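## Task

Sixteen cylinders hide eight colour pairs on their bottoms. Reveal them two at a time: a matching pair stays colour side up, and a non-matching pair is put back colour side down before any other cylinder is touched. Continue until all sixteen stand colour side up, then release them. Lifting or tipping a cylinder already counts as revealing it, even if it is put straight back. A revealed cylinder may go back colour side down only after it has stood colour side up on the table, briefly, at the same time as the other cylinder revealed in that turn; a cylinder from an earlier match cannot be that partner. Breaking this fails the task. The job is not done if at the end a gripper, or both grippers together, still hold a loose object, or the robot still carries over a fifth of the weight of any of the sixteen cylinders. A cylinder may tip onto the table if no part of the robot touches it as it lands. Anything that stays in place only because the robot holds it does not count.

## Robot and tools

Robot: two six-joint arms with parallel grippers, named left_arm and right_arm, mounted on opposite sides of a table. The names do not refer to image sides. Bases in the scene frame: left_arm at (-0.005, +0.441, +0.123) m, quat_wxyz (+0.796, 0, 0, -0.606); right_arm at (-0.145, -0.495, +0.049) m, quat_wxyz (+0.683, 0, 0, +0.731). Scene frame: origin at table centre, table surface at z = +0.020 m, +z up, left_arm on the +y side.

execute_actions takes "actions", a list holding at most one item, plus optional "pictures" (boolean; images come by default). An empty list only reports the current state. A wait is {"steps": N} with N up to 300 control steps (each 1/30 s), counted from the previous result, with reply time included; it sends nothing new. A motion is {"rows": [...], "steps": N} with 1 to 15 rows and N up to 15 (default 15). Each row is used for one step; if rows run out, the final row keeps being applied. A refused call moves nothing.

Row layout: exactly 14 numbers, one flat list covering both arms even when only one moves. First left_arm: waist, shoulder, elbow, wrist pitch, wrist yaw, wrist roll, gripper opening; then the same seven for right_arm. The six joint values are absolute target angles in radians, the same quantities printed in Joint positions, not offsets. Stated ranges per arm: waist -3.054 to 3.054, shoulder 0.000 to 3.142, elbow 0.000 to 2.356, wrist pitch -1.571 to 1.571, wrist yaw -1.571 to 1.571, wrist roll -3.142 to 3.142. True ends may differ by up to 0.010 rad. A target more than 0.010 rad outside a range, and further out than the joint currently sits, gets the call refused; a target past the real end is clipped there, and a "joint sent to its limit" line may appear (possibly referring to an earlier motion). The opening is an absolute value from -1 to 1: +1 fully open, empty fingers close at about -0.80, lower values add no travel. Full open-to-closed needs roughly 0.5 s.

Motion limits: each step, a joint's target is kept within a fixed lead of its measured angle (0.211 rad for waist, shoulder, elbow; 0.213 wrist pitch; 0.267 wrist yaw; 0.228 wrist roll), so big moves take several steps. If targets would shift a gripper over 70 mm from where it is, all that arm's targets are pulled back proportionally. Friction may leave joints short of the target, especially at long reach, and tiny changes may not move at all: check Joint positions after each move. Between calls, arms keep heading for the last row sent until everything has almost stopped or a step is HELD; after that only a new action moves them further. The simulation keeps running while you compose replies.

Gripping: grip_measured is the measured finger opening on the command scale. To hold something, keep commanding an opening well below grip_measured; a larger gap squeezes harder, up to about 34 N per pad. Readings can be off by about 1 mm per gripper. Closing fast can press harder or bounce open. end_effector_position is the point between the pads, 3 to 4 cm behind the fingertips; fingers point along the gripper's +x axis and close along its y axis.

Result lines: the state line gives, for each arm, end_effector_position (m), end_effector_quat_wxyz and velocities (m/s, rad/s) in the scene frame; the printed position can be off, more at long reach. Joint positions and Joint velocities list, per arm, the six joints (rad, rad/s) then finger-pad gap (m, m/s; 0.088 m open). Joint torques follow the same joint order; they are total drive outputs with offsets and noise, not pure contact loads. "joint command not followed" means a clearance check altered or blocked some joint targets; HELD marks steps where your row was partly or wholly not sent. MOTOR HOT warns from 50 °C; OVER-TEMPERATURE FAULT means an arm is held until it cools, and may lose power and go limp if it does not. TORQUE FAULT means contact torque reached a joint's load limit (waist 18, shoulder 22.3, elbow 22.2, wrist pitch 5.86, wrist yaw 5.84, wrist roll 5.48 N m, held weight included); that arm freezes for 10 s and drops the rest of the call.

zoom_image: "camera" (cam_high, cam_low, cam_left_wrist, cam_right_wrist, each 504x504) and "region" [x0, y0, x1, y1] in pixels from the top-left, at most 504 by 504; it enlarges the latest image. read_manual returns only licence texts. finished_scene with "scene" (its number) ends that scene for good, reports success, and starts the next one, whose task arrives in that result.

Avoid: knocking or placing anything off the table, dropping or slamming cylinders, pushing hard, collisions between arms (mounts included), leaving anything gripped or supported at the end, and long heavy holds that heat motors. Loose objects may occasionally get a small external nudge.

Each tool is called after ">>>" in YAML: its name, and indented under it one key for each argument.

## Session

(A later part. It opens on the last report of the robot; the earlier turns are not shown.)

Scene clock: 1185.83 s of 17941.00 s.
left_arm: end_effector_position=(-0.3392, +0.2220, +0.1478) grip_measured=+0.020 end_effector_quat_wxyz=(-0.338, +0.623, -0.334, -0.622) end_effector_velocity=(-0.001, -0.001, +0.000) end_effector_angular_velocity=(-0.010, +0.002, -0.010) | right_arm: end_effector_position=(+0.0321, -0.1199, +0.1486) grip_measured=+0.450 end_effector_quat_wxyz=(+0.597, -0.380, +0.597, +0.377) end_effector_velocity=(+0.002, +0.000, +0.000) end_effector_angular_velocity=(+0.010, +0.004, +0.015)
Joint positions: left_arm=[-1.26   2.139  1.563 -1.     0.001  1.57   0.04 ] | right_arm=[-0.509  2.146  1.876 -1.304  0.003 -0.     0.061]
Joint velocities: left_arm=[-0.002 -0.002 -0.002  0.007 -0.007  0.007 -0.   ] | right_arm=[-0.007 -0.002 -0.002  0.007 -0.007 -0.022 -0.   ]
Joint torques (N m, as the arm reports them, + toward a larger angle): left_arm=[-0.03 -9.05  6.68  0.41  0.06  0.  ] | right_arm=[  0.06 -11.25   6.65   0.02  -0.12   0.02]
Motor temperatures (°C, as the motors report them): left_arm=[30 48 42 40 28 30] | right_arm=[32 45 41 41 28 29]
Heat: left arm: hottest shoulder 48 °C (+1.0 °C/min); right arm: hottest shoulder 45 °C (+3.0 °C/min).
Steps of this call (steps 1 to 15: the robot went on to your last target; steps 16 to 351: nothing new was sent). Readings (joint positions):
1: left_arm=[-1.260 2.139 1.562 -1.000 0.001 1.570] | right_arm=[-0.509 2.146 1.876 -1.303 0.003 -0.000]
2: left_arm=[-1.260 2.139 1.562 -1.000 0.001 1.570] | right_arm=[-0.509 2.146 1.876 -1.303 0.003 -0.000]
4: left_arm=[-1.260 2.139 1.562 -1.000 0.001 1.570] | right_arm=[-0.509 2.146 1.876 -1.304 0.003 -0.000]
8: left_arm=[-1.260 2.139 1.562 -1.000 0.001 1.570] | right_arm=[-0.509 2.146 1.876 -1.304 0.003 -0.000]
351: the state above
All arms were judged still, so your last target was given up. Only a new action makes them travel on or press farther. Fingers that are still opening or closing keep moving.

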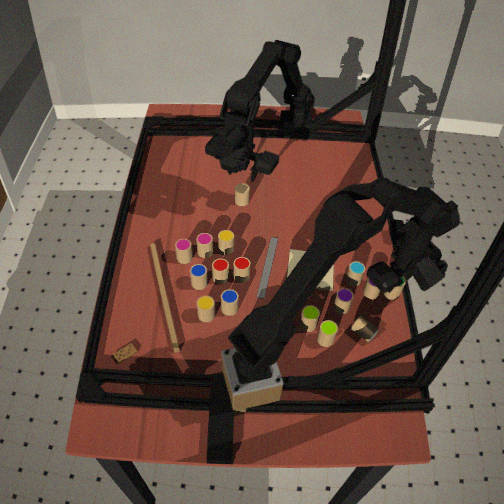

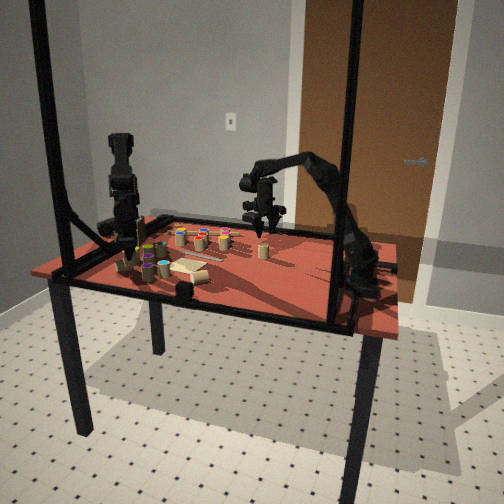

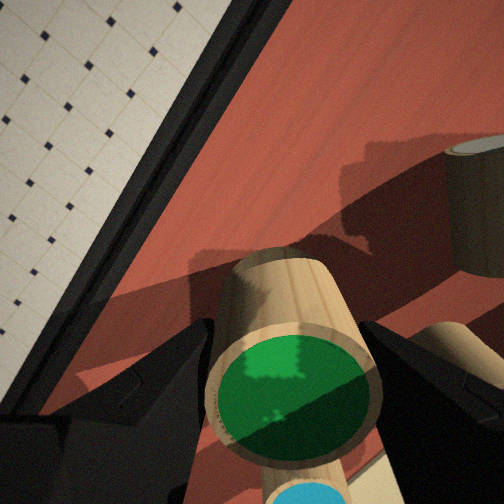

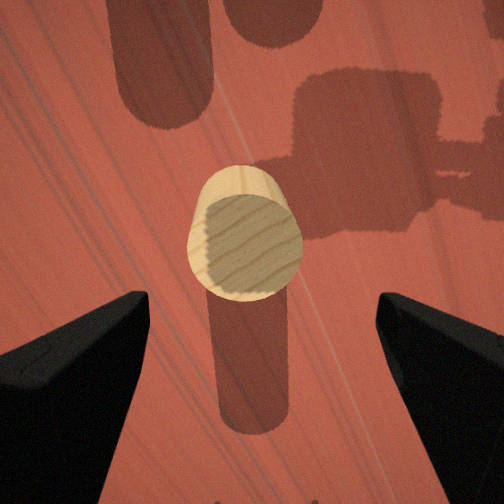

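>>> execute_actions:
  actions:
    - {"rows":[[-1.26,2.17,1.53,-0.93,0,1.571,-0.3,-0.496,2.143,1.88,-1.305,0,0,0.45],[-1.26,2.17,1.53,-0.93,0,1.571,-0.3,-0.496,2.143,1.88,-1.305,0,0,0.45],[-1.26,2.17,1.53,-0.93,0,1.571,-0.3,-0.496,2.143,1.88,-1.305,0,0,0.45],[-1.26,2.205,1.493,-0.86,0,1.571,-0.3,-0.496,2.155,1.81,-1.225,0,0,0.45],[-1.26,2.205,1.493,-0.86,0,1.571,-0.3,-0.496,2.155,1.81,-1.225,0,0,0.45],[-1.26,2.205,1.493,-0.86,0,1.571,-0.3,-0.496,2.155,1.81,-1.225,0,0,0.45],[-1.26,2.225,1.47,-0.815,0,1.571,-0.3,-0.496,2.169,1.745,-1.146,0,0,0.45],[-1.26,2.225,1.47,-0.815,0,1.571,-0.3,-0.496,2.169,1.745,-1.146,0,0,0.45],[-1.26,2.225,1.47,-0.815,0,1.571,-0.3,-0.496,2.169,1.745,-1.146,0,0,0.45],[-1.26,2.24,1.455,-0.787,0,1.571,-0.3,-0.496,2.183,1.677,-1.066,0,0,0.45]],"steps":15}
  pictures: false

>>> execute_actions:
  actions:
    - {"rows":[[-1.26,2.24,1.455,-0.787,0,1.571,-0.3,-0.496,2.183,1.677,-1.066,0,0,0.1],[-1.26,2.24,1.455,-0.787,0,1.571,-0.3,-0.496,2.183,1.677,-1.066,0,0,0.1],[-1.26,2.24,1.455,-0.787,0,1.571,0.45,-0.496,2.183,1.677,-1.066,0,0,0.1],[-1.26,2.24,1.455,-0.787,0,1.571,0.45,-0.496,2.183,1.677,-1.066,0,0,0.1],[-1.26,2.24,1.455,-0.787,0,1.571,0.45,-0.496,2.183,1.677,-1.066,0,0,0],[-1.26,2.24,1.455,-0.787,0,1.571,0.45,-0.496,2.183,1.677,-1.066,0,0,-0.3],[-1.26,2.24,1.455,-0.787,0,1.571,0.45,-0.496,2.183,1.677,-1.066,0,0,-0.3],[-1.26,2.24,1.455,-0.787,0,1.571,0.45,-0.496,2.183,1.677,-1.066,0,0,-0.3],[-1.26,2.24,1.455,-0.787,0,1.571,0.45,-0.496,2.183,1.677,-1.066,0,0,-0.3],[-1.26,2.205,1.493,-0.86,0,1.571,0.45,-0.496,2.169,1.745,-1.146,0,0,-0.3],[-1.26,2.205,1.493,-0.86,0,1.571,0.45,-0.496,2.169,1.745,-1.146,0,0,-0.3],[-1.26,2.17,1.53,-0.93,0,1.571,0.45,-0.496,2.155,1.81,-1.225,0,0,-0.3],[-1.26,2.17,1.53,-0.93,0,1.571,0.45,-0.496,2.155,1.81,-1.225,0,0,-0.3],[-1.26,2.135,1.568,-1.0,0,1.571,0.45,-0.496,2.143,1.88,-1.305,0,0,-0.3]],"steps":15}
  pictures: false

>>> execute_actions:
  actions:
    - {"rows":[[-1.26,2.135,1.568,-1.0,0,1.571,0.45,-0.496,2.143,1.88,-1.305,0,0,-0.3],[-1.26,2.135,1.568,-1.0,0,1.571,0.45,-0.496,2.143,1.88,-1.305,0,0,-0.3],[-1.26,2.0,1.55,-1.0,0,1.571,0.5,-0.496,1.95,1.8,-1.305,0,0,-0.3],[-1.26,2.0,1.55,-1.0,0,1.571,0.5,-0.496,1.95,1.8,-1.305,0,0,-0.3],[-1.26,2.0,1.55,-1.0,0,1.571,0.5,-0.496,1.95,1.8,-1.305,0,0,-0.3],[-1.26,1.6,1.1,-1.0,0,1.571,0.5,-0.4,1.6,1.4,-1.2,0,0,-0.3],[-1.26,1.6,1.1,-1.0,0,1.571,0.5,-0.4,1.6,1.4,-1.2,0,0,-0.3],[-1.26,1.6,1.1,-1.0,0,1.571,0.5,-0.4,1.6,1.4,-1.2,0,0,-0.3],[-1.26,1.6,1.1,-1.0,0,1.571,0.5,-0.4,1.6,1.4,-1.2,0,0,-0.3],[-1.26,1.6,1.1,-1.0,0,1.571,0.5,-0.4,1.6,1.4,-1.2,0,0,-0.3],[-1.0,1.31,0.72,-0.8,0,1.571,0.5,-0.218,1.4,1.1,-0.5,0,0,-0.3]],"steps":15}
  pictures: false

>>> execute_actions:
  actions:
    - {"rows":[[-0.424,1.1,0.45,0.75,0,1.571,0.5,-0.218,1.4,1.1,0.53,0,0,-0.3]],"steps":15}
  pictures: false

>>> execute_actions:
  actions:
    - {"rows":[[-0.424,1.1,0.35,0.75,0,1.571,0.5,-0.218,1.424,0.885,0.53,0,0,-0.3],[-0.424,1.1,0.35,0.75,0,1.571,0.5,-0.218,1.424,0.885,0.53,0,0,-0.3],[-0.424,1.1,0.35,0.75,0,1.571,0.5,-0.218,1.424,0.885,0.53,0,0,-0.3],[-0.424,1.1,0.35,0.75,0,1.571,0.5,-0.218,1.424,0.885,0.53,0,0,-0.3],[-0.426,1.31,0.47,0.84,0,1.571,0.5,-0.218,1.424,0.885,0.53,0,0,-0.3]],"steps":15}
  pictures: false

>>> execute_actions:
  actions:
    - {"steps":10}

Scene clock: 1205.70 s of 17941.00 s.
left_arm: end_effector_position=(-0.3408, +0.2210, +0.0889) grip_measured=+0.019 end_effector_quat_wxyz=(-0.335, +0.621, -0.337, -0.623) end_effector_velocity=(-0.029, -0.016, +0.001) end_effector_angular_velocity=(-0.078, +0.133, -0.010) | right_arm: end_effector_position=(+0.0275, -0.1179, +0.0895) grip_measured=+0.450 end_effector_quat_wxyz=(+0.596, -0.382, +0.594, +0.382) end_effector_velocity=(-0.009, -0.019, -0.078) end_effector_angular_velocity=(-0.106, +0.056, -0.010)
Joint positions: left_arm=[-1.26   2.233  1.462 -0.794  0.001  1.57   0.04 ] | right_arm=[-0.497  2.175  1.687 -1.08   0.002 -0.     0.061]
Joint velocities: left_arm=[-0.002 -0.002 -0.002  0.154  0.007  0.007 -0.001] | right_arm=[-0.002  0.1   -0.159  0.139 -0.007  0.007 -0.   ]
Joint torques (N m, as the arm reports them, + toward a larger angle): left_arm=[-0.03 -8.1   4.77  0.54  0.04  0.  ] | right_arm=[  0.07 -10.68   6.13   0.31  -0.12   0.01]
Motor temperatures (°C, as the motors report them): left_arm=[30 53 42 38 28 30] | right_arm=[32 48 41 40 28 29]
Heat: left arm: hottest shoulder 53 °C (+6.1 °C/min); right arm: hottest shoulder 48 °C (+5.1 °C/min). Fold the left arm in close to its base before you think long.
MOTOR HOT: a motor of the left arm reached 50 °C. Now the hottest motor of the left arm, joint 2 (shoulder), reports 53 °C. The temperature limit of the motors' drives, at which the controller stops that arm, is 95 °C. To cool a motor, set the load down, stop pushing, or move to a pose that needs little force.
Steps of this call (steps 1 to 581: nothing new was sent; steps 582 to 596: all 15 steps of this action). Readings (joint positions):
582: left_arm=[-1.260 2.141 1.558 -0.988 0.001 1.570] | right_arm=[-0.508 2.145 1.877 -1.304 0.002 -0.000]
583: left_arm=[-1.260 2.142 1.552 -0.965 0.001 1.570] | right_arm=[-0.507 2.145 1.877 -1.304 0.002 -0.000]
585: left_arm=[-1.260 2.155 1.539 -0.930 0.001 1.570] | right_arm=[-0.502 2.145 1.867 -1.288 0.002 -0.000]
589: left_arm=[-1.260 2.197 1.495 -0.852 0.001 1.570] | right_arm=[-0.497 2.146 1.800 -1.195 0.002 -0.000]
596: the state above

Scene clock: 1206.20 s of 17941.00 s.
left_arm: end_effector_position=(-0.3343, +0.2252, +0.1186) grip_measured=+0.446 end_effector_quat_wxyz=(-0.350, +0.629, -0.322, -0.615) end_effector_velocity=(-0.031, -0.020, +0.279) end_effector_angular_velocity=(-0.120, +0.170, -0.010) | right_arm: end_effector_position=(+0.0265, -0.1204, +0.1195) grip_measured=+0.004 end_effector_quat_wxyz=(+0.584, -0.390, +0.605, +0.374) end_effector_velocity=(+0.019, +0.043, +0.243) end_effector_angular_velocity=(+0.156, -0.064, -0.010)
Joint positions: left_arm=[-1.26   2.191  1.522 -0.947  0.001  1.57   0.061] | right_arm=[-0.497  2.176  1.809 -1.24   0.003 -0.     0.039]
Joint velocities: left_arm=[-0.002 -0.481  0.422 -0.696 -0.007  0.007  0.002] | right_arm=[-0.002 -0.09   0.833 -0.755 -0.007  0.007  0.001]
Joint torques (N m, as the arm reports them, + toward a larger angle): left_arm=[ -0.02 -11.05   7.64   0.44   0.03   0.  ] | right_arm=[  0.02 -14.02   7.43  -0.11  -0.1    0.01]
Motor temperatures (°C, as the motors report them): left_arm=[30 53 42 38 28 30] | right_arm=[32 48 41 39 28 29]
Heat: left arm: hottest shoulder 53 °C (+6.0 °C/min); right arm: hottest shoulder 48 °C (+5.0 °C/min). Fold the left arm in close to its base before you think long.
MOTOR HOT: still on. Now the hottest motor of the left arm, joint 2 (shoulder), reports 53 °C; a drive's own limit is 95 °C.
Steps of this call (steps 1 to 15: all 15 steps of this action). Readings (joint positions):
1: left_arm=[-1.260 2.233 1.461 -0.792 0.001 1.570] | right_arm=[-0.497 2.177 1.683 -1.076 0.002 -0.000]
2: left_arm=[-1.260 2.233 1.461 -0.791 0.001 1.570] | right_arm=[-0.497 2.178 1.682 -1.074 0.002 -0.000]
4: left_arm=[-1.260 2.233 1.461 -0.791 0.001 1.570] | right_arm=[-0.497 2.178 1.682 -1.069 0.002 -0.000]
8: left_arm=[-1.260 2.233 1.460 -0.789 0.001 1.570] | right_arm=[-0.497 2.178 1.682 -1.068 0.003 -0.000]
15: the state above

Scene clock: 1206.70 s of 17941.00 s.
left_arm: end_effector_position=(-0.2017, +0.2313, +0.2182) grip_measured=+0.500 end_effector_quat_wxyz=(-0.171, +0.619, -0.346, -0.684) end_effector_velocity=(+0.513, +0.126, -0.042) end_effector_angular_velocity=(-0.193, +0.112, +0.976) | right_arm: end_effector_position=(-0.0937, -0.1626, +0.2218) grip_measured=+0.005 end_effector_quat_wxyz=(+0.642, -0.344, +0.407, +0.552) end_effector_velocity=(-0.168, +0.022, +0.014) end_effector_angular_velocity=(+1.527, -0.240, +0.510)
Joint positions: left_arm=[-1.027  1.436  0.958 -0.827 -0.008  1.57   0.063] | right_arm=[-0.226  1.457  1.232 -0.898 -0.008 -0.     0.039]
Joint velocities: left_arm=[ 0.969 -1.878 -1.829  0.168 -0.051  0.007 -0.   ] | right_arm=[ 0.501 -1.179 -1.56   1.927 -0.007 -0.007 -0.   ]
Joint torques (N m, as the arm reports them, + toward a larger angle): left_arm=[-3.73 -4.    4.07  0.89  0.39  0.  ] | right_arm=[-2.25 -3.42  5.08  1.23  0.21  0.01]
Motor temperatures (°C, as the motors report them): left_arm=[30 53 42 38 28 30] | right_arm=[32 48 41 39 28 29]
Heat: left arm: hottest shoulder 53 °C (+6.1 °C/min); right arm: hottest shoulder 48 °C (+5.1 °C/min). Fold the left arm in close to its base before you think long.
MOTOR HOT: still on. Now the hottest motor of the left arm, joint 2 (shoulder), reports 53 °C; a drive's own limit is 95 °C.
Steps of this call (steps 1 to 15: all 15 steps of this action). Readings (joint positions):
1: left_arm=[-1.260 2.175 1.535 -0.963 0.001 1.570] | right_arm=[-0.497 2.172 1.832 -1.259 0.003 -0.000]
2: left_arm=[-1.260 2.160 1.547 -0.972 0.001 1.570] | right_arm=[-0.497 2.165 1.849 -1.272 0.003 -0.000]
4: left_arm=[-1.260 2.100 1.551 -0.987 0.001 1.570] | right_arm=[-0.497 2.096 1.829 -1.284 0.003 -0.000]
8: left_arm=[-1.260 1.887 1.399 -0.997 0.001 1.570] | right_arm=[-0.451 1.873 1.662 -1.227 0.005 -0.000]
15: the state above

Scene clock: 1207.20 s of 17941.00 s.
left_arm: end_effector_position=(-0.0567, +0.1221, +0.2535) grip_measured=+0.500 end_effector_quat_wxyz=(+0.306, +0.581, -0.403, -0.637) end_effector_velocity=(-0.021, -0.209, +0.383) end_effector_angular_velocity=(-1.971, +0.308, +0.039) | right_arm: end_effector_position=(-0.0803, -0.0580, +0.3450) grip_measured=+0.004 end_effector_quat_wxyz=(+0.752, -0.077, +0.089, +0.649) end_effector_velocity=(+0.015, +0.100, +0.424) end_effector_angular_velocity=(+1.977, -0.302, +0.006)
Joint positions: left_arm=[-0.43   1.108  0.453  0.138 -0.001  1.57   0.063] | right_arm=[-0.217  1.412  1.103  0.073 -0.002 -0.     0.039]
Joint velocities: left_arm=[ 0.037 -0.042 -0.002  1.956 -0.007  0.007 -0.   ] | right_arm=[-0.002 -0.002 -0.002  2.    -0.007 -0.007 -0.   ]
Joint torques (N m, as the arm reports them, + toward a larger angle): left_arm=[ 0.26 -3.71  7.05  2.    0.11 -0.07] | right_arm=[-0.15 -8.08  7.46  1.72  0.05  0.03]
Motor temperatures (°C, as the motors report them): left_arm=[30 53 42 38 28 30] | right_arm=[32 48 41 40 28 29]
Heat: left arm: hottest shoulder 53 °C (+6.0 °C/min); right arm: hottest shoulder 48 °C (+5.0 °C/min). Fold the left arm in close to its base before you think long.
MOTOR HOT: still on. Now the hottest motor of the left arm, joint 2 (shoulder), reports 53 °C; a drive's own limit is 95 °C.
Steps of this call (steps 1 to 15: all 15 steps of this action). Readings (joint positions):
1: left_arm=[-0.984 1.369 0.891 -0.783 0.003 1.570] | right_arm=[-0.216 1.428 1.189 -0.836 -0.008 -0.000]
2: left_arm=[-0.919 1.306 0.823 -0.709 0.006 1.569] | right_arm=[-0.214 1.415 1.159 -0.774 -0.007 -0.000]
4: left_arm=[-0.786 1.194 0.701 -0.574 0.005 1.569] | right_arm=[-0.216 1.412 1.122 -0.643 -0.003 -0.000]
8: left_arm=[-0.528 1.116 0.504 -0.318 0.001 1.570] | right_arm=[-0.217 1.412 1.103 -0.383 -0.002 -0.000]
15: the state above

Scene clock: 1207.70 s of 17941.00 s.
left_arm: end_effector_position=(-0.0644, +0.0688, +0.3384) grip_measured=+0.500 end_effector_quat_wxyz=(+0.458, +0.461, -0.536, -0.539) end_effector_velocity=(-0.001, -0.005, -0.005) end_effector_angular_velocity=(-0.013, -0.005, +0.005) | right_arm: end_effector_position=(-0.0804, -0.0585, +0.3334) grip_measured=+0.004 end_effector_quat_wxyz=(+0.757, -0.007, +0.008, +0.653) end_effector_velocity=(-0.002, -0.001, +0.003) end_effector_angular_velocity=(+0.001, -0.007, +0.010)
Joint positions: left_arm=[-0.427  1.299  0.465  0.828 -0.001  1.571  0.064] | right_arm=[-0.217  1.429  0.884  0.523 -0.002 -0.     0.039]
Joint velocities: left_arm=[-0.002  0.051 -0.002  0.066 -0.007  0.007 -0.   ] | right_arm=[ 0.002 -0.007  0.002 -0.007 -0.007 -0.007 -0.   ]
Joint torques (N m, as the arm reports them, + toward a larger angle): left_arm=[ 0.1  -3.36  7.59  2.16  0.07 -0.08] | right_arm=[-0.1  -7.2   7.54  1.78  0.04  0.04]
Motor temperatures (°C, as the motors report them): left_arm=[30 53 42 38 28 30] | right_arm=[32 48 41 40 28 29]
Heat: left arm: hottest shoulder 53 °C (+6.1 °C/min); right arm: hottest shoulder 48 °C (+5.1 °C/min). Fold the left arm in close to its base before you think long.
MOTOR HOT: still on. Now the hottest motor of the left arm, joint 2 (shoulder), reports 53 °C; a drive's own limit is 95 °C.
Steps of this call (steps 1 to 15: all 15 steps of this action). Readings (joint positions):
1: left_arm=[-0.429 1.106 0.439 0.214 -0.001 1.570] | right_arm=[-0.217 1.411 1.073 0.162 -0.002 -0.000]
2: left_arm=[-0.428 1.101 0.420 0.283 -0.001 1.570] | right_arm=[-0.217 1.402 1.032 0.231 -0.002 -0.000]
4: left_arm=[-0.427 1.100 0.381 0.404 -0.001 1.570] | right_arm=[-0.217 1.401 0.953 0.349 -0.002 -0.000]
8: left_arm=[-0.427 1.272 0.442 0.666 -0.001 1.570] | right_arm=[-0.217 1.430 0.886 0.484 -0.002 -0.000]
15: the state above

Scene clock: 1208.03 s of 17941.00 s.
left_arm: end_effector_position=(-0.0645, +0.0682, +0.3385) grip_measured=+0.500 end_effector_quat_wxyz=(+0.459, +0.460, -0.537, -0.538) end_effector_velocity=(+0.004, -0.000, -0.005) end_effector_angular_velocity=(+0.023, +0.004, +0.024) | right_arm: end_effector_position=(-0.0804, -0.0585, +0.3344) grip_measured=+0.004 end_effector_quat_wxyz=(+0.757, -0.006, +0.006, +0.653) end_effector_velocity=(-0.002, -0.002, -0.002) end_effector_angular_velocity=(-0.010, -0.021, +0.010)
Joint positions: left_arm=[-0.427  1.305  0.465  0.837 -0.001  1.571  0.064] | right_arm=[-0.217  1.429  0.884  0.528 -0.002 -0.     0.039]
Joint velocities: left_arm=[ 0.002 -0.002 -0.002 -0.022 -0.022 -0.007  0.   ] | right_arm=[ 0.002 -0.007 -0.007 -0.007 -0.007 -0.022 -0.   ]
Joint torques (N m, as the arm reports them, + toward a larger angle): left_arm=[ 0.08 -3.45  7.66  2.2   0.08 -0.08] | right_arm=[-0.09 -7.25  7.66  1.58  0.06  0.03]
Motor temperatures (°C, as the motors report them): left_arm=[30 53 42 38 28 30] | right_arm=[32 47 41 40 28 29]
Heat: left arm: hottest shoulder 53 °C (+6.1 °C/min); right arm: hottest shoulder 47 °C (+4.0 °C/min). Fold the left arm in close to its base before you think long.
MOTOR HOT: still on. Now the hottest motor of the left arm, joint 2 (shoulder), reports 53 °C; a drive's own limit is 95 °C.
Steps of this call (steps 1 to 10: the robot went on to your last target). Readings (joint positions):
1: left_arm=[-0.427 1.301 0.465 0.830 -0.001 1.571] | right_arm=[-0.217 1.429 0.884 0.524 -0.002 -0.000]
2: left_arm=[-0.427 1.303 0.465 0.832 -0.001 1.571] | right_arm=[-0.217 1.429 0.884 0.527 -0.002 -0.000]
4: left_arm=[-0.427 1.304 0.465 0.835 -0.001 1.571] | right_arm=[-0.217 1.429 0.884 0.528 -0.002 -0.000]
8: left_arm=[-0.427 1.305 0.465 0.837 -0.001 1.571] | right_arm=[-0.217 1.429 0.884 0.528 -0.002 -0.000]
10: the state above

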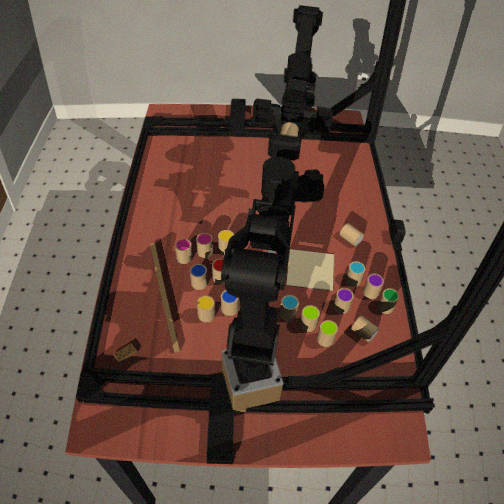

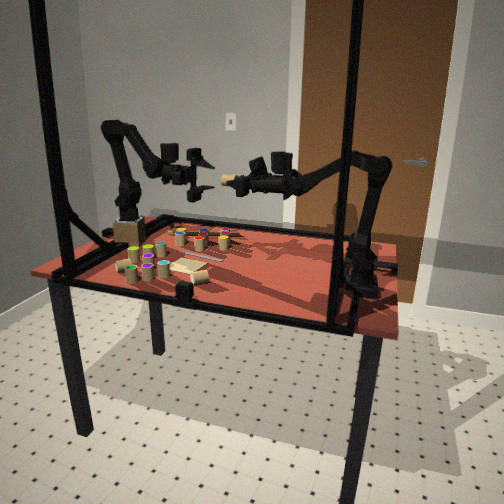

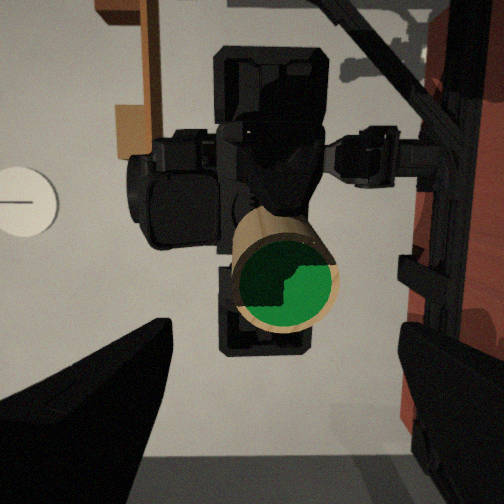

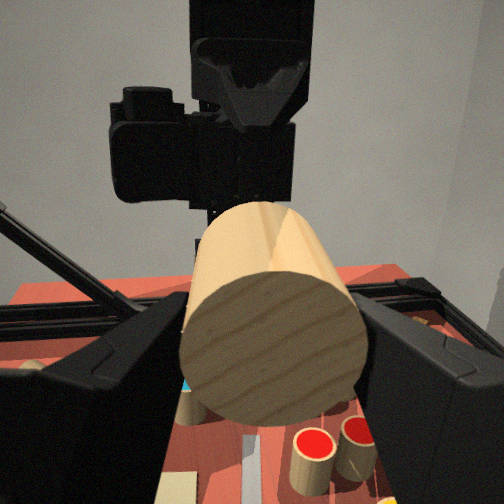

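>>> execute_actions:
  actions:
    - {"rows":[[-0.426,1.4,0.545,0.86,0,1.571,0.5,-0.218,1.424,0.885,0.53,0,0,-0.3],[-0.426,1.4,0.545,0.86,0,1.571,0.5,-0.218,1.424,0.885,0.53,0,0,-0.3],[-0.426,1.4,0.545,0.86,0,1.571,0.5,-0.218,1.424,0.885,0.53,0,0,-0.3],[-0.426,1.49,0.62,0.876,0,1.571,0.5,-0.218,1.424,0.885,0.53,0,0,-0.3],[-0.426,1.49,0.62,0.876,0,1.571,0.5,-0.218,1.424,0.885,0.53,0,0,-0.3],[-0.426,1.49,0.62,0.876,0,1.571,0.5,-0.218,1.424,0.885,0.53,0,0,-0.3],[-0.426,1.585,0.698,0.892,0,1.571,0.5,-0.218,1.424,0.885,0.53,0,0,-0.3],[-0.426,1.585,0.698,0.892,0,1.571,0.5,-0.218,1.424,0.885,0.53,0,0,-0.3],[-0.426,1.585,0.698,0.892,0,1.571,0.5,-0.218,1.424,0.885,0.53,0,0,-0.3],[-0.426,1.585,0.698,0.892,0,1.571,0.5,-0.218,1.424,0.885,0.53,0,0,-0.3],[-0.426,1.585,0.698,0.892,0,1.571,0.5,-0.218,1.424,0.885,0.53,0,0,-0.3],[-0.426,1.585,0.698,0.892,0,1.571,0.1,-0.218,1.424,0.885,0.53,0,0,-0.3]],"steps":15}
  pictures: false

>>> execute_actions:
  actions:
    - {"rows":[[-0.426,1.585,0.698,0.892,0,1.571,0,-0.218,1.424,0.885,0.53,0,0,-0.3],[-0.426,1.585,0.698,0.892,0,1.571,-0.3,-0.218,1.424,0.885,0.53,0,0,-0.3],[-0.426,1.585,0.698,0.892,0,1.571,-0.3,-0.218,1.424,0.885,0.53,0,0,-0.3],[-0.426,1.585,0.698,0.892,0,1.571,-0.3,-0.218,1.424,0.885,0.53,0,0,-0.3],[-0.426,1.585,0.698,0.892,0,1.571,-0.3,-0.218,1.424,0.885,0.53,0,0,-0.3],[-0.426,1.585,0.698,0.892,0,1.571,-0.3,-0.218,1.424,0.885,0.53,0,0,0.45],[-0.426,1.585,0.698,0.892,0,1.571,-0.3,-0.218,1.424,0.885,0.53,0,0,0.45],[-0.426,1.585,0.698,0.892,0,1.571,-0.3,-0.218,1.424,0.885,0.53,0,0,0.45],[-0.426,1.585,0.698,0.892,0,1.571,-0.3,-0.218,1.424,0.885,0.53,0,0,0.45],[-0.426,1.585,0.698,0.892,0,1.571,-0.3,-0.218,1.424,0.885,0.53,0,0,0.45],[-0.426,1.47,0.6,0.872,0,1.571,-0.3,-0.218,1.424,0.885,0.53,0,0,0.45],[-0.426,1.47,0.6,0.872,0,1.571,-0.3,-0.218,1.424,0.885,0.53,0,0,0.45],[-0.426,1.47,0.6,0.872,0,1.571,-0.3,-0.218,1.424,0.885,0.53,0,0,0.45],[-0.426,1.31,0.47,0.84,0,1.571,-0.3,-0.218,1.424,0.885,0.53,0,0,0.45]],"steps":15}
  pictures: false

>>> execute_actions:
  actions:
    - {"rows":[[-0.426,1.31,0.47,0.84,0,1.571,-0.3,-0.218,1.424,0.885,0.53,0,0,0.45],[-0.426,1.31,0.47,0.84,0,1.571,-0.3,-0.218,1.05,0.62,0.45,0,0,0.45],[-0.25,1.31,0.72,-1.0,0,1.571,-0.3,-0.218,0.8,0.45,0.35,0,0,0.45]],"steps":15}
  pictures: false

>>> execute_actions:
  actions:
    - {"rows":[[-0.25,1.31,0.72,-1.0,0,1.571,-0.3,-0.218,0.8,0.45,0.35,0,0,0.45],[-0.25,1.31,0.72,-1.0,0,1.571,-0.3,-0.218,0.8,0.45,0.35,0,0,0.45],[-0.25,1.31,0.72,-1.0,0,1.571,-0.3,-0.218,0.8,0.45,0.35,0,0,0.45],[-0.25,1.31,0.72,-1.0,0,1.571,-0.3,-0.218,0.8,0.45,0.35,0,0,0.45],[-0.25,1.31,0.72,-1.0,0,1.571,-0.3,-0.218,0.8,0.45,0.35,0,0,0.45],[-0.25,1.31,0.72,-1.0,0,1.571,-0.3,-0.218,0.8,0.45,0.35,0,0,0.45],[-0.25,1.6,1.1,-1.0,0,1.571,-0.3,-0.218,0.8,0.45,0.35,0,0,0.45],[-0.25,1.6,1.1,-1.0,0,1.571,-0.3,-0.218,0.8,0.45,0.35,0,0,0.45],[-0.25,1.6,1.1,-1.0,0,1.571,-0.3,-0.218,0.8,0.45,0.35,0,0,0.45],[-0.25,1.6,1.1,-1.0,0,1.571,-0.3,-0.218,0.8,0.45,0.35,0,0,0.45],[-0.25,1.6,1.1,-1.0,0,1.571,-0.3,-0.218,0.8,0.45,0.35,0,0,0.45],[-0.25,1.6,1.1,-1.0,0,1.571,-0.3,-0.218,0.8,0.45,0.35,0,0,0.45],[-0.25,2.0,1.55,-1.0,0,1.571,-0.3,-0.218,0.8,0.45,0.35,0,0,0.45]],"steps":15}
  pictures: false

>>> execute_actions:
  actions:
    - {"rows":[[-0.25,2.0,1.55,-1.0,0,1.571,-0.3,-0.218,0.8,0.45,0.35,0,0,0.45],[-0.25,2.0,1.55,-1.0,0,1.571,-0.3,-0.218,0.8,0.45,0.35,0,0,0.45],[-0.25,2.0,1.55,-1.0,0,1.571,-0.3,-0.218,0.8,0.45,0.35,0,0,0.45],[-0.25,2.0,1.55,-1.0,0,1.571,-0.3,-0.218,0.8,0.45,0.35,0,0,0.45],[-0.25,2.0,1.55,-1.0,0,1.571,-0.3,-0.218,0.8,0.45,0.35,0,0,0.45],[-0.25,2.0,1.55,-1.0,0,1.571,-0.3,-0.218,0.8,0.45,0.35,0,0,0.45],[-0.25,2.135,1.568,-1.0,0,1.571,-0.3,-0.218,0.8,0.45,0.35,0,0,0.45]],"steps":15}

Scene clock: 1224.17 s of 17941.00 s.
left_arm: end_effector_position=(-0.0743, +0.0054, +0.3372) grip_measured=+0.176 end_effector_quat_wxyz=(+0.459, +0.460, -0.537, -0.538) end_effector_velocity=(-0.001, -0.006, +0.014) end_effector_angular_velocity=(-0.035, +0.013, +0.015) | right_arm: end_effector_position=(-0.0802, -0.0586, +0.3344) grip_measured=+0.003 end_effector_quat_wxyz=(+0.757, -0.006, +0.006, +0.653) end_effector_velocity=(-0.000, -0.001, -0.004) end_effector_angular_velocity=(-0.015, -0.020, +0.015)
Joint positions: left_arm=[-0.427  1.578  0.686  0.889 -0.001  1.571  0.048] | right_arm=[-0.217  1.429  0.884  0.528 -0.002 -0.     0.039]
Joint velocities: left_arm=[-0.007  0.007  0.037  0.007 -0.022 -0.007 -0.063] | right_arm=[-0.007 -0.002 -0.007 -0.007 -0.022 -0.022 -0.   ]
Joint torques (N m, as the arm reports them, + toward a larger angle): left_arm=[ 0.1  -5.07  7.89  2.19  0.07 -0.08] | right_arm=[-0.16 -7.18  7.65  1.58  0.05  0.02]
Motor temperatures (°C, as the motors report them): left_arm=[30 49 42 41 28 30] | right_arm=[32 46 42 42 28 29]
Heat: left arm: hottest shoulder 49 °C (+4.0 °C/min); right arm: hottest shoulder 46 °C (+3.0 °C/min). Fold the left arm in close to its base before you think long.
MOTOR HOT: still on. Now the hottest motor of the left arm, joint 2 (shoulder), reports 49 °C; a drive's own limit is 95 °C.
Steps of this call (steps 1 to 15: the robot went on to your last target; steps 16 to 469: nothing new was sent; steps 470 to 484: all 15 steps of this action). Readings (joint positions):
470: left_arm=[-0.427 1.320 0.477 0.843 -0.001 1.571] | right_arm=[-0.217 1.429 0.884 0.528 -0.002 -0.000]
471: left_arm=[-0.427 1.344 0.496 0.849 -0.001 1.571] | right_arm=[-0.217 1.429 0.884 0.528 -0.002 -0.000]
473: left_arm=[-0.427 1.391 0.535 0.857 -0.001 1.571] | right_arm=[-0.217 1.429 0.884 0.528 -0.002 -0.000]
477: left_arm=[-0.427 1.510 0.636 0.881 -0.001 1.571] | right_arm=[-0.217 1.429 0.884 0.528 -0.002 -0.000]
484: the state above

Scene clock: 1224.67 s of 17941.00 s.
left_arm: end_effector_position=(-0.0687, +0.0411, +0.3368) grip_measured=+0.030 end_effector_quat_wxyz=(+0.456, +0.463, -0.534, -0.541) end_effector_velocity=(+0.063, +0.381, -0.009) end_effector_angular_velocity=(+0.011, +0.020, +0.020) | right_arm: end_effector_position=(-0.0802, -0.0586, +0.3347) grip_measured=+0.437 end_effector_quat_wxyz=(+0.757, -0.005, +0.006, +0.653) end_effector_velocity=(-0.002, -0.000, -0.005) end_effector_angular_velocity=(-0.021, +0.011, +0.019)
Joint positions: left_arm=[-0.427  1.427  0.559  0.855 -0.001  1.571  0.04 ] | right_arm=[-0.217  1.429  0.884  0.529 -0.002 -0.     0.06 ]
Joint velocities: left_arm=[-0.002 -1.629 -1.365 -0.271 -0.022 -0.022 -0.   ] | right_arm=[-0.002 -0.002 -0.002 -0.022 -0.022  0.007  0.007]
Joint torques (N m, as the arm reports them, + toward a larger angle): left_arm=[ 0.09 -5.17  7.58  2.29  0.09 -0.08] | right_arm=[-0.06 -7.24  7.67  1.49  0.02  0.03]
Motor temperatures (°C, as the motors report them): left_arm=[30 49 42 41 28 30] | right_arm=[32 46 42 42 28 29]
Heat: left arm: hottest shoulder 49 °C (+4.0 °C/min); right arm: hottest shoulder 46 °C (+3.0 °C/min). Fold the left arm in close to its base before you think long.
MOTOR HOT: still on. Now the hottest motor of the left arm, joint 2 (shoulder), reports 49 °C; a drive's own limit is 95 °C.
Steps of this call (steps 1 to 15: all 15 steps of this action). Readings (joint positions):
1: left_arm=[-0.427 1.578 0.687 0.889 -0.001 1.571] | right_arm=[-0.217 1.429 0.884 0.528 -0.002 -0.000]
2: left_arm=[-0.427 1.578 0.688 0.889 -0.001 1.571] | right_arm=[-0.217 1.429 0.884 0.529 -0.002 -0.000]
4: left_arm=[-0.427 1.578 0.688 0.890 -0.001 1.571] | right_arm=[-0.217 1.429 0.884 0.529 -0.002 -0.000]
8: left_arm=[-0.427 1.579 0.688 0.890 -0.001 1.571] | right_arm=[-0.217 1.429 0.884 0.529 -0.002 -0.000]
15: the state above

Scene clock: 1225.17 s of 17941.00 s.
left_arm: end_effector_position=(+0.0017, +0.0680, +0.2774) grip_measured=+0.029 end_effector_quat_wxyz=(+0.346, +0.624, -0.334, -0.616) end_effector_velocity=(-0.002, +0.237, -0.370) end_effector_angular_velocity=(+2.005, +0.032, +0.020) | right_arm: end_effector_position=(-0.1003, -0.1924, +0.3181) grip_measured=+0.450 end_effector_quat_wxyz=(+0.757, +0.003, -0.003, +0.653) end_effector_velocity=(-0.002, -0.011, -0.008) end_effector_angular_velocity=(-0.057, +0.001, +0.005)
Joint positions: left_arm=[-0.251  1.31   0.718  0.024 -0.002  1.571  0.04 ] | right_arm=[-0.217  0.806  0.459  0.355 -0.002 -0.     0.061]
Joint velocities: left_arm=[-0.002 -0.002 -0.007 -2.    -0.022 -0.007  0.   ] | right_arm=[-0.002 -0.071 -0.002 -0.125 -0.007 -0.007 -0.   ]
Joint torques (N m, as the arm reports them, + toward a larger angle): left_arm=[ 0.05 -4.45  7.72  1.88  0.12 -0.09] | right_arm=[-0.09 -2.37  6.93  1.23  0.03  0.01]
Motor temperatures (°C, as the motors report them): left_arm=[30 49 42 41 28 30] | right_arm=[32 46 42 42 28 29]
Heat: left arm: hottest shoulder 49 °C (+4.0 °C/min); right arm: hottest shoulder 46 °C (+3.0 °C/min). Fold the left arm in close to its base before you think long.
MOTOR HOT: still on. Now the hottest motor of the left arm, joint 2 (shoulder), reports 49 °C; a drive's own limit is 95 °C.
Steps of this call (steps 1 to 15: all 15 steps of this action). Readings (joint positions):
1: left_arm=[-0.427 1.381 0.522 0.852 -0.001 1.571] | right_arm=[-0.217 1.428 0.884 0.529 -0.002 -0.000]
2: left_arm=[-0.427 1.352 0.502 0.850 -0.001 1.571] | right_arm=[-0.217 1.399 0.857 0.521 -0.002 -0.000]
4: left_arm=[-0.377 1.333 0.563 0.733 0.016 1.571] | right_arm=[-0.217 1.277 0.740 0.427 -0.002 -0.000]
8: left_arm=[-0.260 1.314 0.700 0.493 -0.003 1.571] | right_arm=[-0.217 1.024 0.512 0.356 -0.002 -0.000]
15: the state above

Scene clock: 1225.67 s of 17941.00 s.
left_arm: end_effector_position=(+0.0009, +0.1121, +0.2021) grip_measured=+0.029 end_effector_quat_wxyz=(+0.049, +0.707, -0.036, -0.705) end_effector_velocity=(+0.008, -0.431, -0.063) end_effector_angular_velocity=(+0.296, -0.003, -0.009) | right_arm: end_effector_position=(-0.1003, -0.1925, +0.3166) grip_measured=+0.450 end_effector_quat_wxyz=(+0.757, +0.001, -0.001, +0.653) end_effector_velocity=(-0.002, +0.001, -0.003) end_effector_angular_velocity=(-0.015, -0.020, +0.010)
Joint positions: left_arm=[-0.251  1.721  1.204 -0.932 -0.002  1.571  0.04 ] | right_arm=[-0.217  0.805  0.458  0.35  -0.002 -0.     0.061]
Joint velocities: left_arm=[-0.002  1.878  1.956 -0.374 -0.007  0.007 -0.   ] | right_arm=[ 0.002  0.002 -0.002 -0.007 -0.007 -0.022 -0.   ]
Joint torques (N m, as the arm reports them, + toward a larger angle): left_arm=[ 0.07 -4.59  6.85  0.38  0.15 -0.04] | right_arm=[-0.08 -2.91  6.88  1.42  0.05  0.02]
Motor temperatures (°C, as the motors report them): left_arm=[30 49 42 41 28 30] | right_arm=[32 45 42 42 28 29]
Heat: left arm: hottest shoulder 49 °C (+4.0 °C/min); right arm: hottest shoulder 45 °C (+2.0 °C/min). Fold the left arm in close to its base before you think long.
MOTOR HOT: still on. Now the hottest motor of the left arm, joint 2 (shoulder), reports 49 °C; a drive's own limit is 95 °C.
Steps of this call (steps 1 to 15: all 15 steps of this action). Readings (joint positions):
1: left_arm=[-0.251 1.310 0.718 -0.042 -0.002 1.571] | right_arm=[-0.217 0.805 0.459 0.352 -0.002 -0.000]
2: left_arm=[-0.251 1.311 0.718 -0.107 -0.002 1.571] | right_arm=[-0.217 0.805 0.459 0.350 -0.002 -0.000]
4: left_arm=[-0.251 1.311 0.718 -0.242 -0.002 1.571] | right_arm=[-0.217 0.805 0.458 0.350 -0.002 -0.000]
8: left_arm=[-0.251 1.401 0.805 -0.535 -0.002 1.571] | right_arm=[-0.217 0.805 0.458 0.350 -0.002 -0.000]
15: the state above

Scene clock: 1226.17 s of 17941.00 s.
left_arm: end_effector_position=(+0.0021, +0.0430, +0.1469) grip_measured=+0.028 end_effector_quat_wxyz=(+0.003, +0.708, +0.011, -0.707) end_effector_velocity=(+0.000, +0.004, -0.009) end_effector_angular_velocity=(+0.032, -0.007, -0.010) | right_arm: end_effector_position=(-0.1004, -0.1926, +0.3167) grip_measured=+0.450 end_effector_quat_wxyz=(+0.757, +0.001, -0.001, +0.653) end_effector_velocity=(+0.003, -0.002, +0.003) end_effector_angular_velocity=(+0.011, -0.009, -0.015)
Joint positions: left_arm=[-0.251  2.14   1.56  -1.002 -0.002  1.571  0.04 ] | right_arm=[-0.217  0.805  0.458  0.35  -0.002 -0.     0.061]
Joint velocities: left_arm=[-0.002  0.022 -0.002 -0.007 -0.007  0.007 -0.   ] | right_arm=[-0.007 -0.007 -0.002  0.007  0.007 -0.007  0.   ]
Joint torques (N m, as the arm reports them, + toward a larger angle): left_arm=[ 0.1  -9.29  6.88  0.55  0.14 -0.01] | right_arm=[-0.12 -2.93  6.87  1.42  0.06  0.04]
Motor temperatures (°C, as the motors report them): left_arm=[30 49 42 41 28 30] | right_arm=[32 45 42 42 28 29]
Heat: left arm: hottest shoulder 49 °C (+4.0 °C/min); right arm: hottest shoulder 45 °C (+2.0 °C/min). Fold the left arm in close to its base before you think long.
MOTOR HOT: still on. Now the hottest motor of the left arm, joint 2 (shoulder), reports 49 °C; a drive's own limit is 95 °C.
Steps of this call (steps 1 to 15: all 15 steps of this action). Readings (joint positions):
1: left_arm=[-0.251 1.786 1.270 -0.948 -0.002 1.571] | right_arm=[-0.217 0.805 0.458 0.350 -0.002 -0.000]
2: left_arm=[-0.251 1.851 1.335 -0.966 -0.002 1.571] | right_arm=[-0.217 0.805 0.458 0.350 -0.002 -0.000]
4: left_arm=[-0.251 1.948 1.447 -0.979 -0.002 1.571] | right_arm=[-0.217 0.805 0.458 0.350 -0.002 -0.000]
8: left_arm=[-0.251 2.033 1.540 -0.999 -0.002 1.571] | right_arm=[-0.217 0.805 0.458 0.350 -0.002 -0.000]
15: the state above

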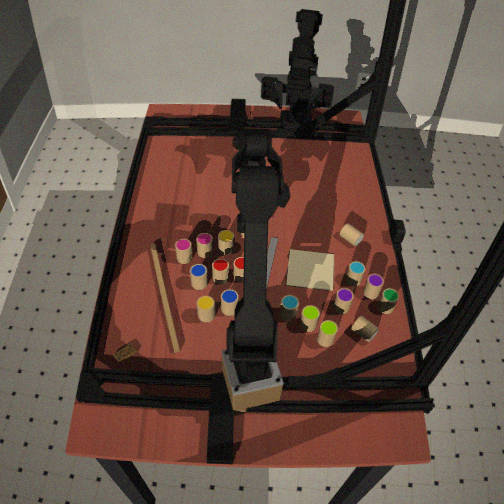

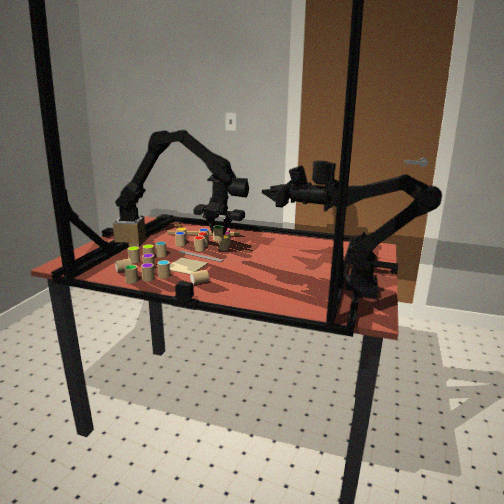

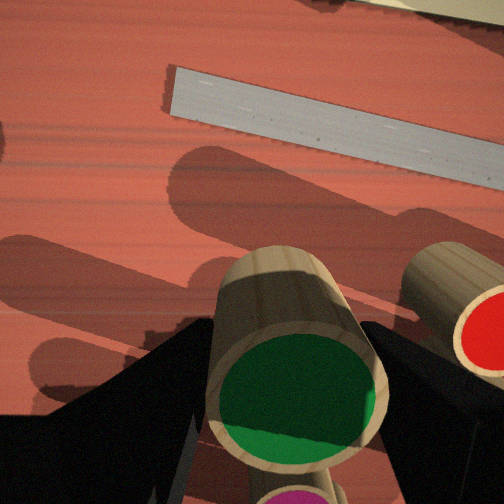

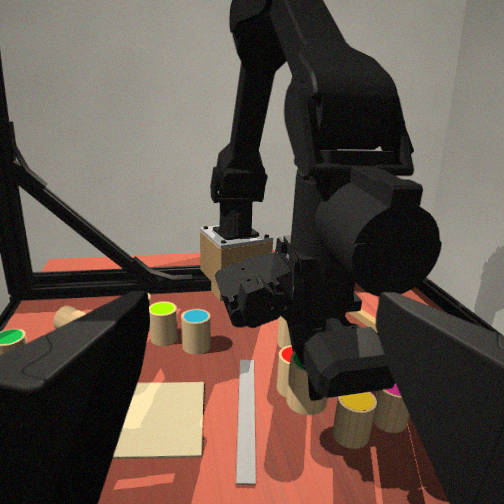

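>>> execute_actions:
  actions:
    - {"rows":[[-0.25,2.17,1.53,-0.93,0,1.571,-0.3,-0.218,0.8,0.45,0.35,0,0,0.45],[-0.25,2.17,1.53,-0.93,0,1.571,-0.3,-0.218,0.8,0.45,0.35,0,0,0.45],[-0.25,2.17,1.53,-0.93,0,1.571,-0.3,-0.218,0.8,0.45,0.35,0,0,0.45],[-0.25,2.205,1.493,-0.86,0,1.571,-0.3,-0.218,0.8,0.45,0.35,0,0,0.45],[-0.25,2.205,1.493,-0.86,0,1.571,-0.3,-0.218,0.8,0.45,0.35,0,0,0.45],[-0.25,2.205,1.493,-0.86,0,1.571,-0.3,-0.218,0.8,0.45,0.35,0,0,0.45],[-0.25,2.225,1.47,-0.815,0,1.571,-0.3,-0.218,0.8,0.45,0.35,0,0,0.45],[-0.25,2.225,1.47,-0.815,0,1.571,-0.3,-0.218,0.8,0.45,0.35,0,0,0.45],[-0.25,2.225,1.47,-0.815,0,1.571,-0.3,-0.218,0.8,0.45,0.35,0,0,0.45],[-0.25,2.242,1.453,-0.785,0,1.571,-0.3,-0.218,0.8,0.45,0.35,0,0,0.45]],"steps":15}
  pictures: false

>>> execute_actions:
  actions:
    - {"rows":[[-0.25,2.242,1.453,-0.785,0,1.571,-0.3,-0.218,0.8,0.45,0.35,0,0,0.45],[-0.25,2.242,1.453,-0.785,0,1.571,-0.3,-0.218,0.8,0.45,0.35,0,0,0.45],[-0.25,2.242,1.453,-0.785,0,1.571,0.45,-0.218,0.8,0.45,0.35,0,0,0.45],[-0.25,2.242,1.453,-0.785,0,1.571,0.45,-0.218,0.8,0.45,0.35,0,0,0.45],[-0.25,2.242,1.453,-0.785,0,1.571,0.45,-0.218,0.8,0.45,0.35,0,0,0.45],[-0.25,2.242,1.453,-0.785,0,1.571,0.45,-0.218,0.8,0.45,0.35,0,0,0.45],[-0.25,2.242,1.453,-0.785,0,1.571,0.45,-0.218,0.8,0.45,0.35,0,0,0.45],[-0.25,2.242,1.453,-0.785,0,1.571,0.45,-0.218,0.8,0.45,0.35,0,0,0.45],[-0.25,2.205,1.493,-0.86,0,1.571,0.45,-0.218,0.8,0.45,0.35,0,0,0.45],[-0.25,2.205,1.493,-0.86,0,1.571,0.45,-0.218,0.8,0.45,0.35,0,0,0.45],[-0.25,2.17,1.53,-0.93,0,1.571,0.45,-0.218,0.8,0.45,0.35,0,0,0.45],[-0.25,2.17,1.53,-0.93,0,1.571,0.45,-0.218,0.8,0.45,0.35,0,0,0.45],[-0.25,2.135,1.568,-1.0,0,1.571,0.45,-0.218,0.8,0.45,0.35,0,0,0.45]],"steps":15}
  pictures: false

>>> execute_actions:
  actions:
    - {"rows":[[-0.25,2.0,1.55,-1.0,0,1.571,0.45,-0.218,0.8,0.45,0.35,0,0,0.45],[-0.25,2.0,1.55,-1.0,0,1.571,0.45,-0.218,0.8,0.45,0.35,0,0,0.45],[-0.25,2.0,1.55,-1.0,0,1.571,0.45,-0.218,0.8,0.45,0.35,0,0,0.45],[-0.25,1.2,0.8,-0.6,0,1.571,0.45,-0.218,0.8,0.45,0.35,0,0,0.45]],"steps":15}

Scene clock: 1242.73 s of 17941.00 s.
left_arm: end_effector_position=(+0.0023, +0.0411, +0.0870) grip_measured=+0.019 end_effector_quat_wxyz=(+0.006, +0.708, +0.007, -0.706) end_effector_velocity=(+0.001, -0.036, +0.000) end_effector_angular_velocity=(-0.168, -0.011, +0.020) | right_arm: end_effector_position=(-0.1003, -0.1928, +0.3160) grip_measured=+0.450 end_effector_quat_wxyz=(+0.757, +0.001, -0.001, +0.653) end_effector_velocity=(+0.002, -0.001, -0.002) end_effector_angular_velocity=(-0.008, -0.006, -0.010)
Joint positions: left_arm=[-0.251  2.236  1.458 -0.794 -0.002  1.571  0.04 ] | right_arm=[-0.217  0.804  0.456  0.35  -0.002 -0.     0.061]
Joint velocities: left_arm=[-0.002 -0.002 -0.002  0.168 -0.007 -0.022 -0.   ] | right_arm=[-0.002 -0.002 -0.002 -0.007  0.007 -0.007 -0.   ]
Joint torques (N m, as the arm reports them, + toward a larger angle): left_arm=[ 0.07 -8.2   4.82  0.58  0.15 -0.02] | right_arm=[-0.05 -2.77  7.09  1.43  0.05  0.05]
Motor temperatures (°C, as the motors report them): left_arm=[30 53 42 39 28 30] | right_arm=[32 42 42 43 28 29]
Heat: left arm: hottest shoulder 53 °C (+5.1 °C/min); right arm: hottest wrist pitch 43 °C (-2.0 °C/min). Fold the left arm in close to its base before you think long.
MOTOR HOT: still on. Now the hottest motor of the left arm, joint 2 (shoulder), reports 53 °C; a drive's own limit is 95 °C.
Steps of this call (steps 1 to 15: the robot went on to your last target; steps 16 to 482: nothing new was sent; steps 483 to 497: all 15 steps of this action). Readings (joint positions):
483: left_arm=[-0.251 2.141 1.558 -0.989 -0.002 1.571] | right_arm=[-0.217 0.804 0.457 0.350 -0.002 -0.000]
484: left_arm=[-0.251 2.143 1.552 -0.966 -0.002 1.571] | right_arm=[-0.217 0.804 0.457 0.350 -0.002 -0.000]
486: left_arm=[-0.251 2.155 1.539 -0.931 -0.002 1.571] | right_arm=[-0.217 0.804 0.457 0.350 -0.002 -0.000]
490: left_arm=[-0.251 2.197 1.495 -0.851 -0.002 1.571] | right_arm=[-0.217 0.804 0.457 0.350 -0.002 -0.000]
497: the state above

Scene clock: 1243.23 s of 17941.00 s.
left_arm: end_effector_position=(+0.0023, +0.0451, +0.1279) grip_measured=+0.446 end_effector_quat_wxyz=(-0.004, +0.707, +0.018, -0.706) end_effector_velocity=(-0.000, -0.090, +0.281) end_effector_angular_velocity=(-0.520, -0.002, -0.010) | right_arm: end_effector_position=(-0.1003, -0.1928, +0.3160) grip_measured=+0.450 end_effector_quat_wxyz=(+0.757, +0.001, -0.001, +0.653) end_effector_velocity=(-0.000, +0.000, -0.000) end_effector_angular_velocity=(+0.003, +0.007, +0.005)
Joint positions: left_arm=[-0.251  2.175  1.536 -0.963 -0.002  1.571  0.061] | right_arm=[-0.217  0.804  0.456  0.35  -0.002 -0.     0.061]
Joint velocities: left_arm=[-0.002 -0.51   0.383 -0.374  0.007  0.007  0.002] | right_arm=[-0.002  0.002 -0.002  0.007 -0.007  0.007 -0.   ]
Joint torques (N m, as the arm reports them, + toward a larger angle): left_arm=[ 0.05 -9.26  6.51  0.26  0.14 -0.05] | right_arm=[-0.15 -2.81  7.09  1.42  0.03  0.03]
Motor temperatures (°C, as the motors report them): left_arm=[30 53 42 39 28 30] | right_arm=[32 42 42 43 28 29]
Heat: left arm: hottest shoulder 53 °C (+5.0 °C/min); right arm: hottest wrist pitch 43 °C (-2.0 °C/min). Fold the left arm in close to its base before you think long.
MOTOR HOT: still on. Now the hottest motor of the left arm, joint 2 (shoulder), reports 53 °C; a drive's own limit is 95 °C.
Steps of this call (steps 1 to 15: all 15 steps of this action). Readings (joint positions):
1: left_arm=[-0.251 2.237 1.458 -0.789 -0.002 1.571] | right_arm=[-0.217 0.804 0.456 0.350 -0.002 -0.000]
2: left_arm=[-0.251 2.237 1.458 -0.788 -0.002 1.571] | right_arm=[-0.217 0.804 0.456 0.350 -0.002 -0.000]
4: left_arm=[-0.251 2.236 1.458 -0.788 -0.002 1.571] | right_arm=[-0.217 0.804 0.456 0.350 -0.002 -0.000]
8: left_arm=[-0.251 2.236 1.458 -0.787 -0.002 1.571] | right_arm=[-0.217 0.804 0.456 0.350 -0.002 -0.000]
15: the state above

Scene clock: 1243.73 s of 17941.00 s.
left_arm: end_effector_position=(+0.0005, +0.1364, +0.2383) grip_measured=+0.450 end_effector_quat_wxyz=(+0.183, +0.687, -0.170, -0.682) end_effector_velocity=(-0.004, +0.290, +0.050) end_effector_angular_velocity=(-0.354, -0.010, +0.012) | right_arm: end_effector_position=(-0.1003, -0.1928, +0.3160) grip_measured=+0.450 end_effector_quat_wxyz=(+0.757, +0.001, -0.001, +0.653) end_effector_velocity=(-0.003, -0.000, +0.001) end_effector_angular_velocity=(+0.010, +0.021, +0.020)
Joint positions: left_arm=[-0.251  1.311  0.861 -0.617 -0.002  1.571  0.061] | right_arm=[-0.217  0.804  0.456  0.35  -0.002 -0.     0.061]
Joint velocities: left_arm=[ 0.002 -1.497 -1.033 -0.11  -0.007 -0.007 -0.   ] | right_arm=[-0.002 -0.002 -0.002  0.007 -0.022  0.022 -0.   ]
Joint torques (N m, as the arm reports them, + toward a larger angle): left_arm=[ 0.04 -4.07  9.09  2.3   0.13 -0.06] | right_arm=[-0.1  -2.81  7.03  1.43  0.03  0.04]
Motor temperatures (°C, as the motors report them): left_arm=[30 53 42 39 28 30] | right_arm=[32 42 42 43 28 29]
Heat: left arm: hottest shoulder 53 °C (+5.1 °C/min); right arm: hottest wrist pitch 43 °C (-2.0 °C/min). Fold the left arm in close to its base before you think long.
MOTOR HOT: still on. Now the hottest motor of the left arm, joint 2 (shoulder), reports 53 °C; a drive's own limit is 95 °C.
Steps of this call (steps 1 to 15: all 15 steps of this action). Readings (joint positions):
1: left_arm=[-0.251 2.140 1.542 -0.968 -0.002 1.571] | right_arm=[-0.217 0.804 0.456 0.350 -0.002 -0.000]
2: left_arm=[-0.251 2.107 1.543 -0.982 -0.002 1.571] | right_arm=[-0.217 0.804 0.456 0.350 -0.002 -0.000]
4: left_arm=[-0.251 2.017 1.505 -0.929 -0.002 1.570] | right_arm=[-0.217 0.804 0.456 0.350 -0.002 -0.000]
8: left_arm=[-0.251 1.755 1.260 -0.683 -0.002 1.571] | right_arm=[-0.217 0.804 0.456 0.350 -0.002 -0.000]
15: the state above

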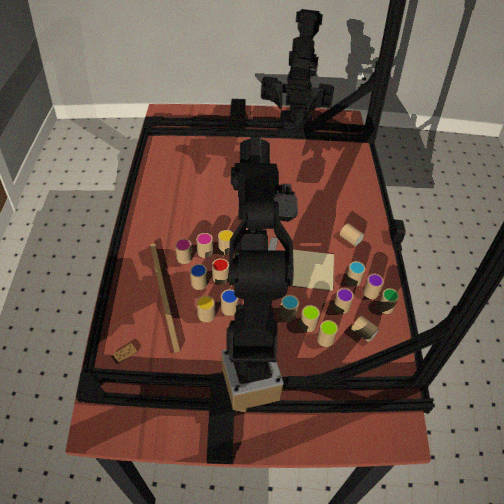

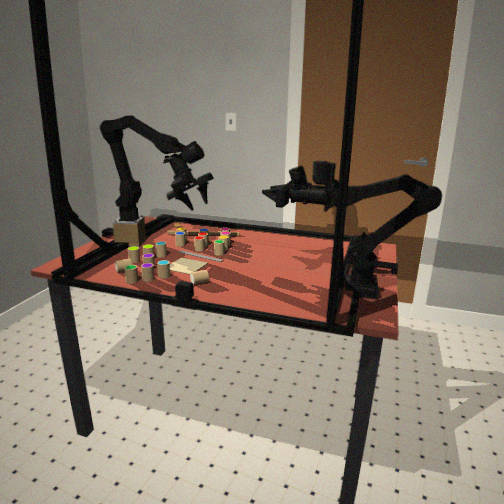

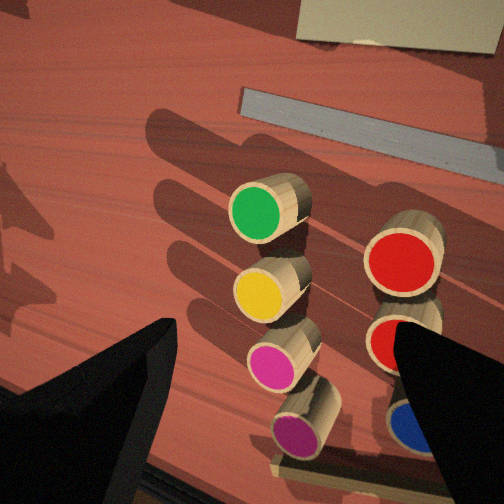

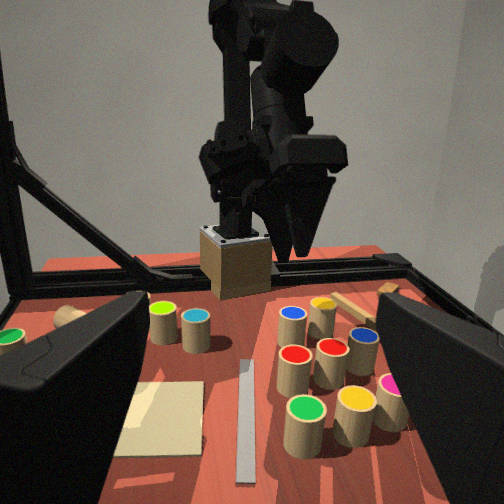

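>>> finished_scene:
  scene: 1

The scene is finished: the task was done.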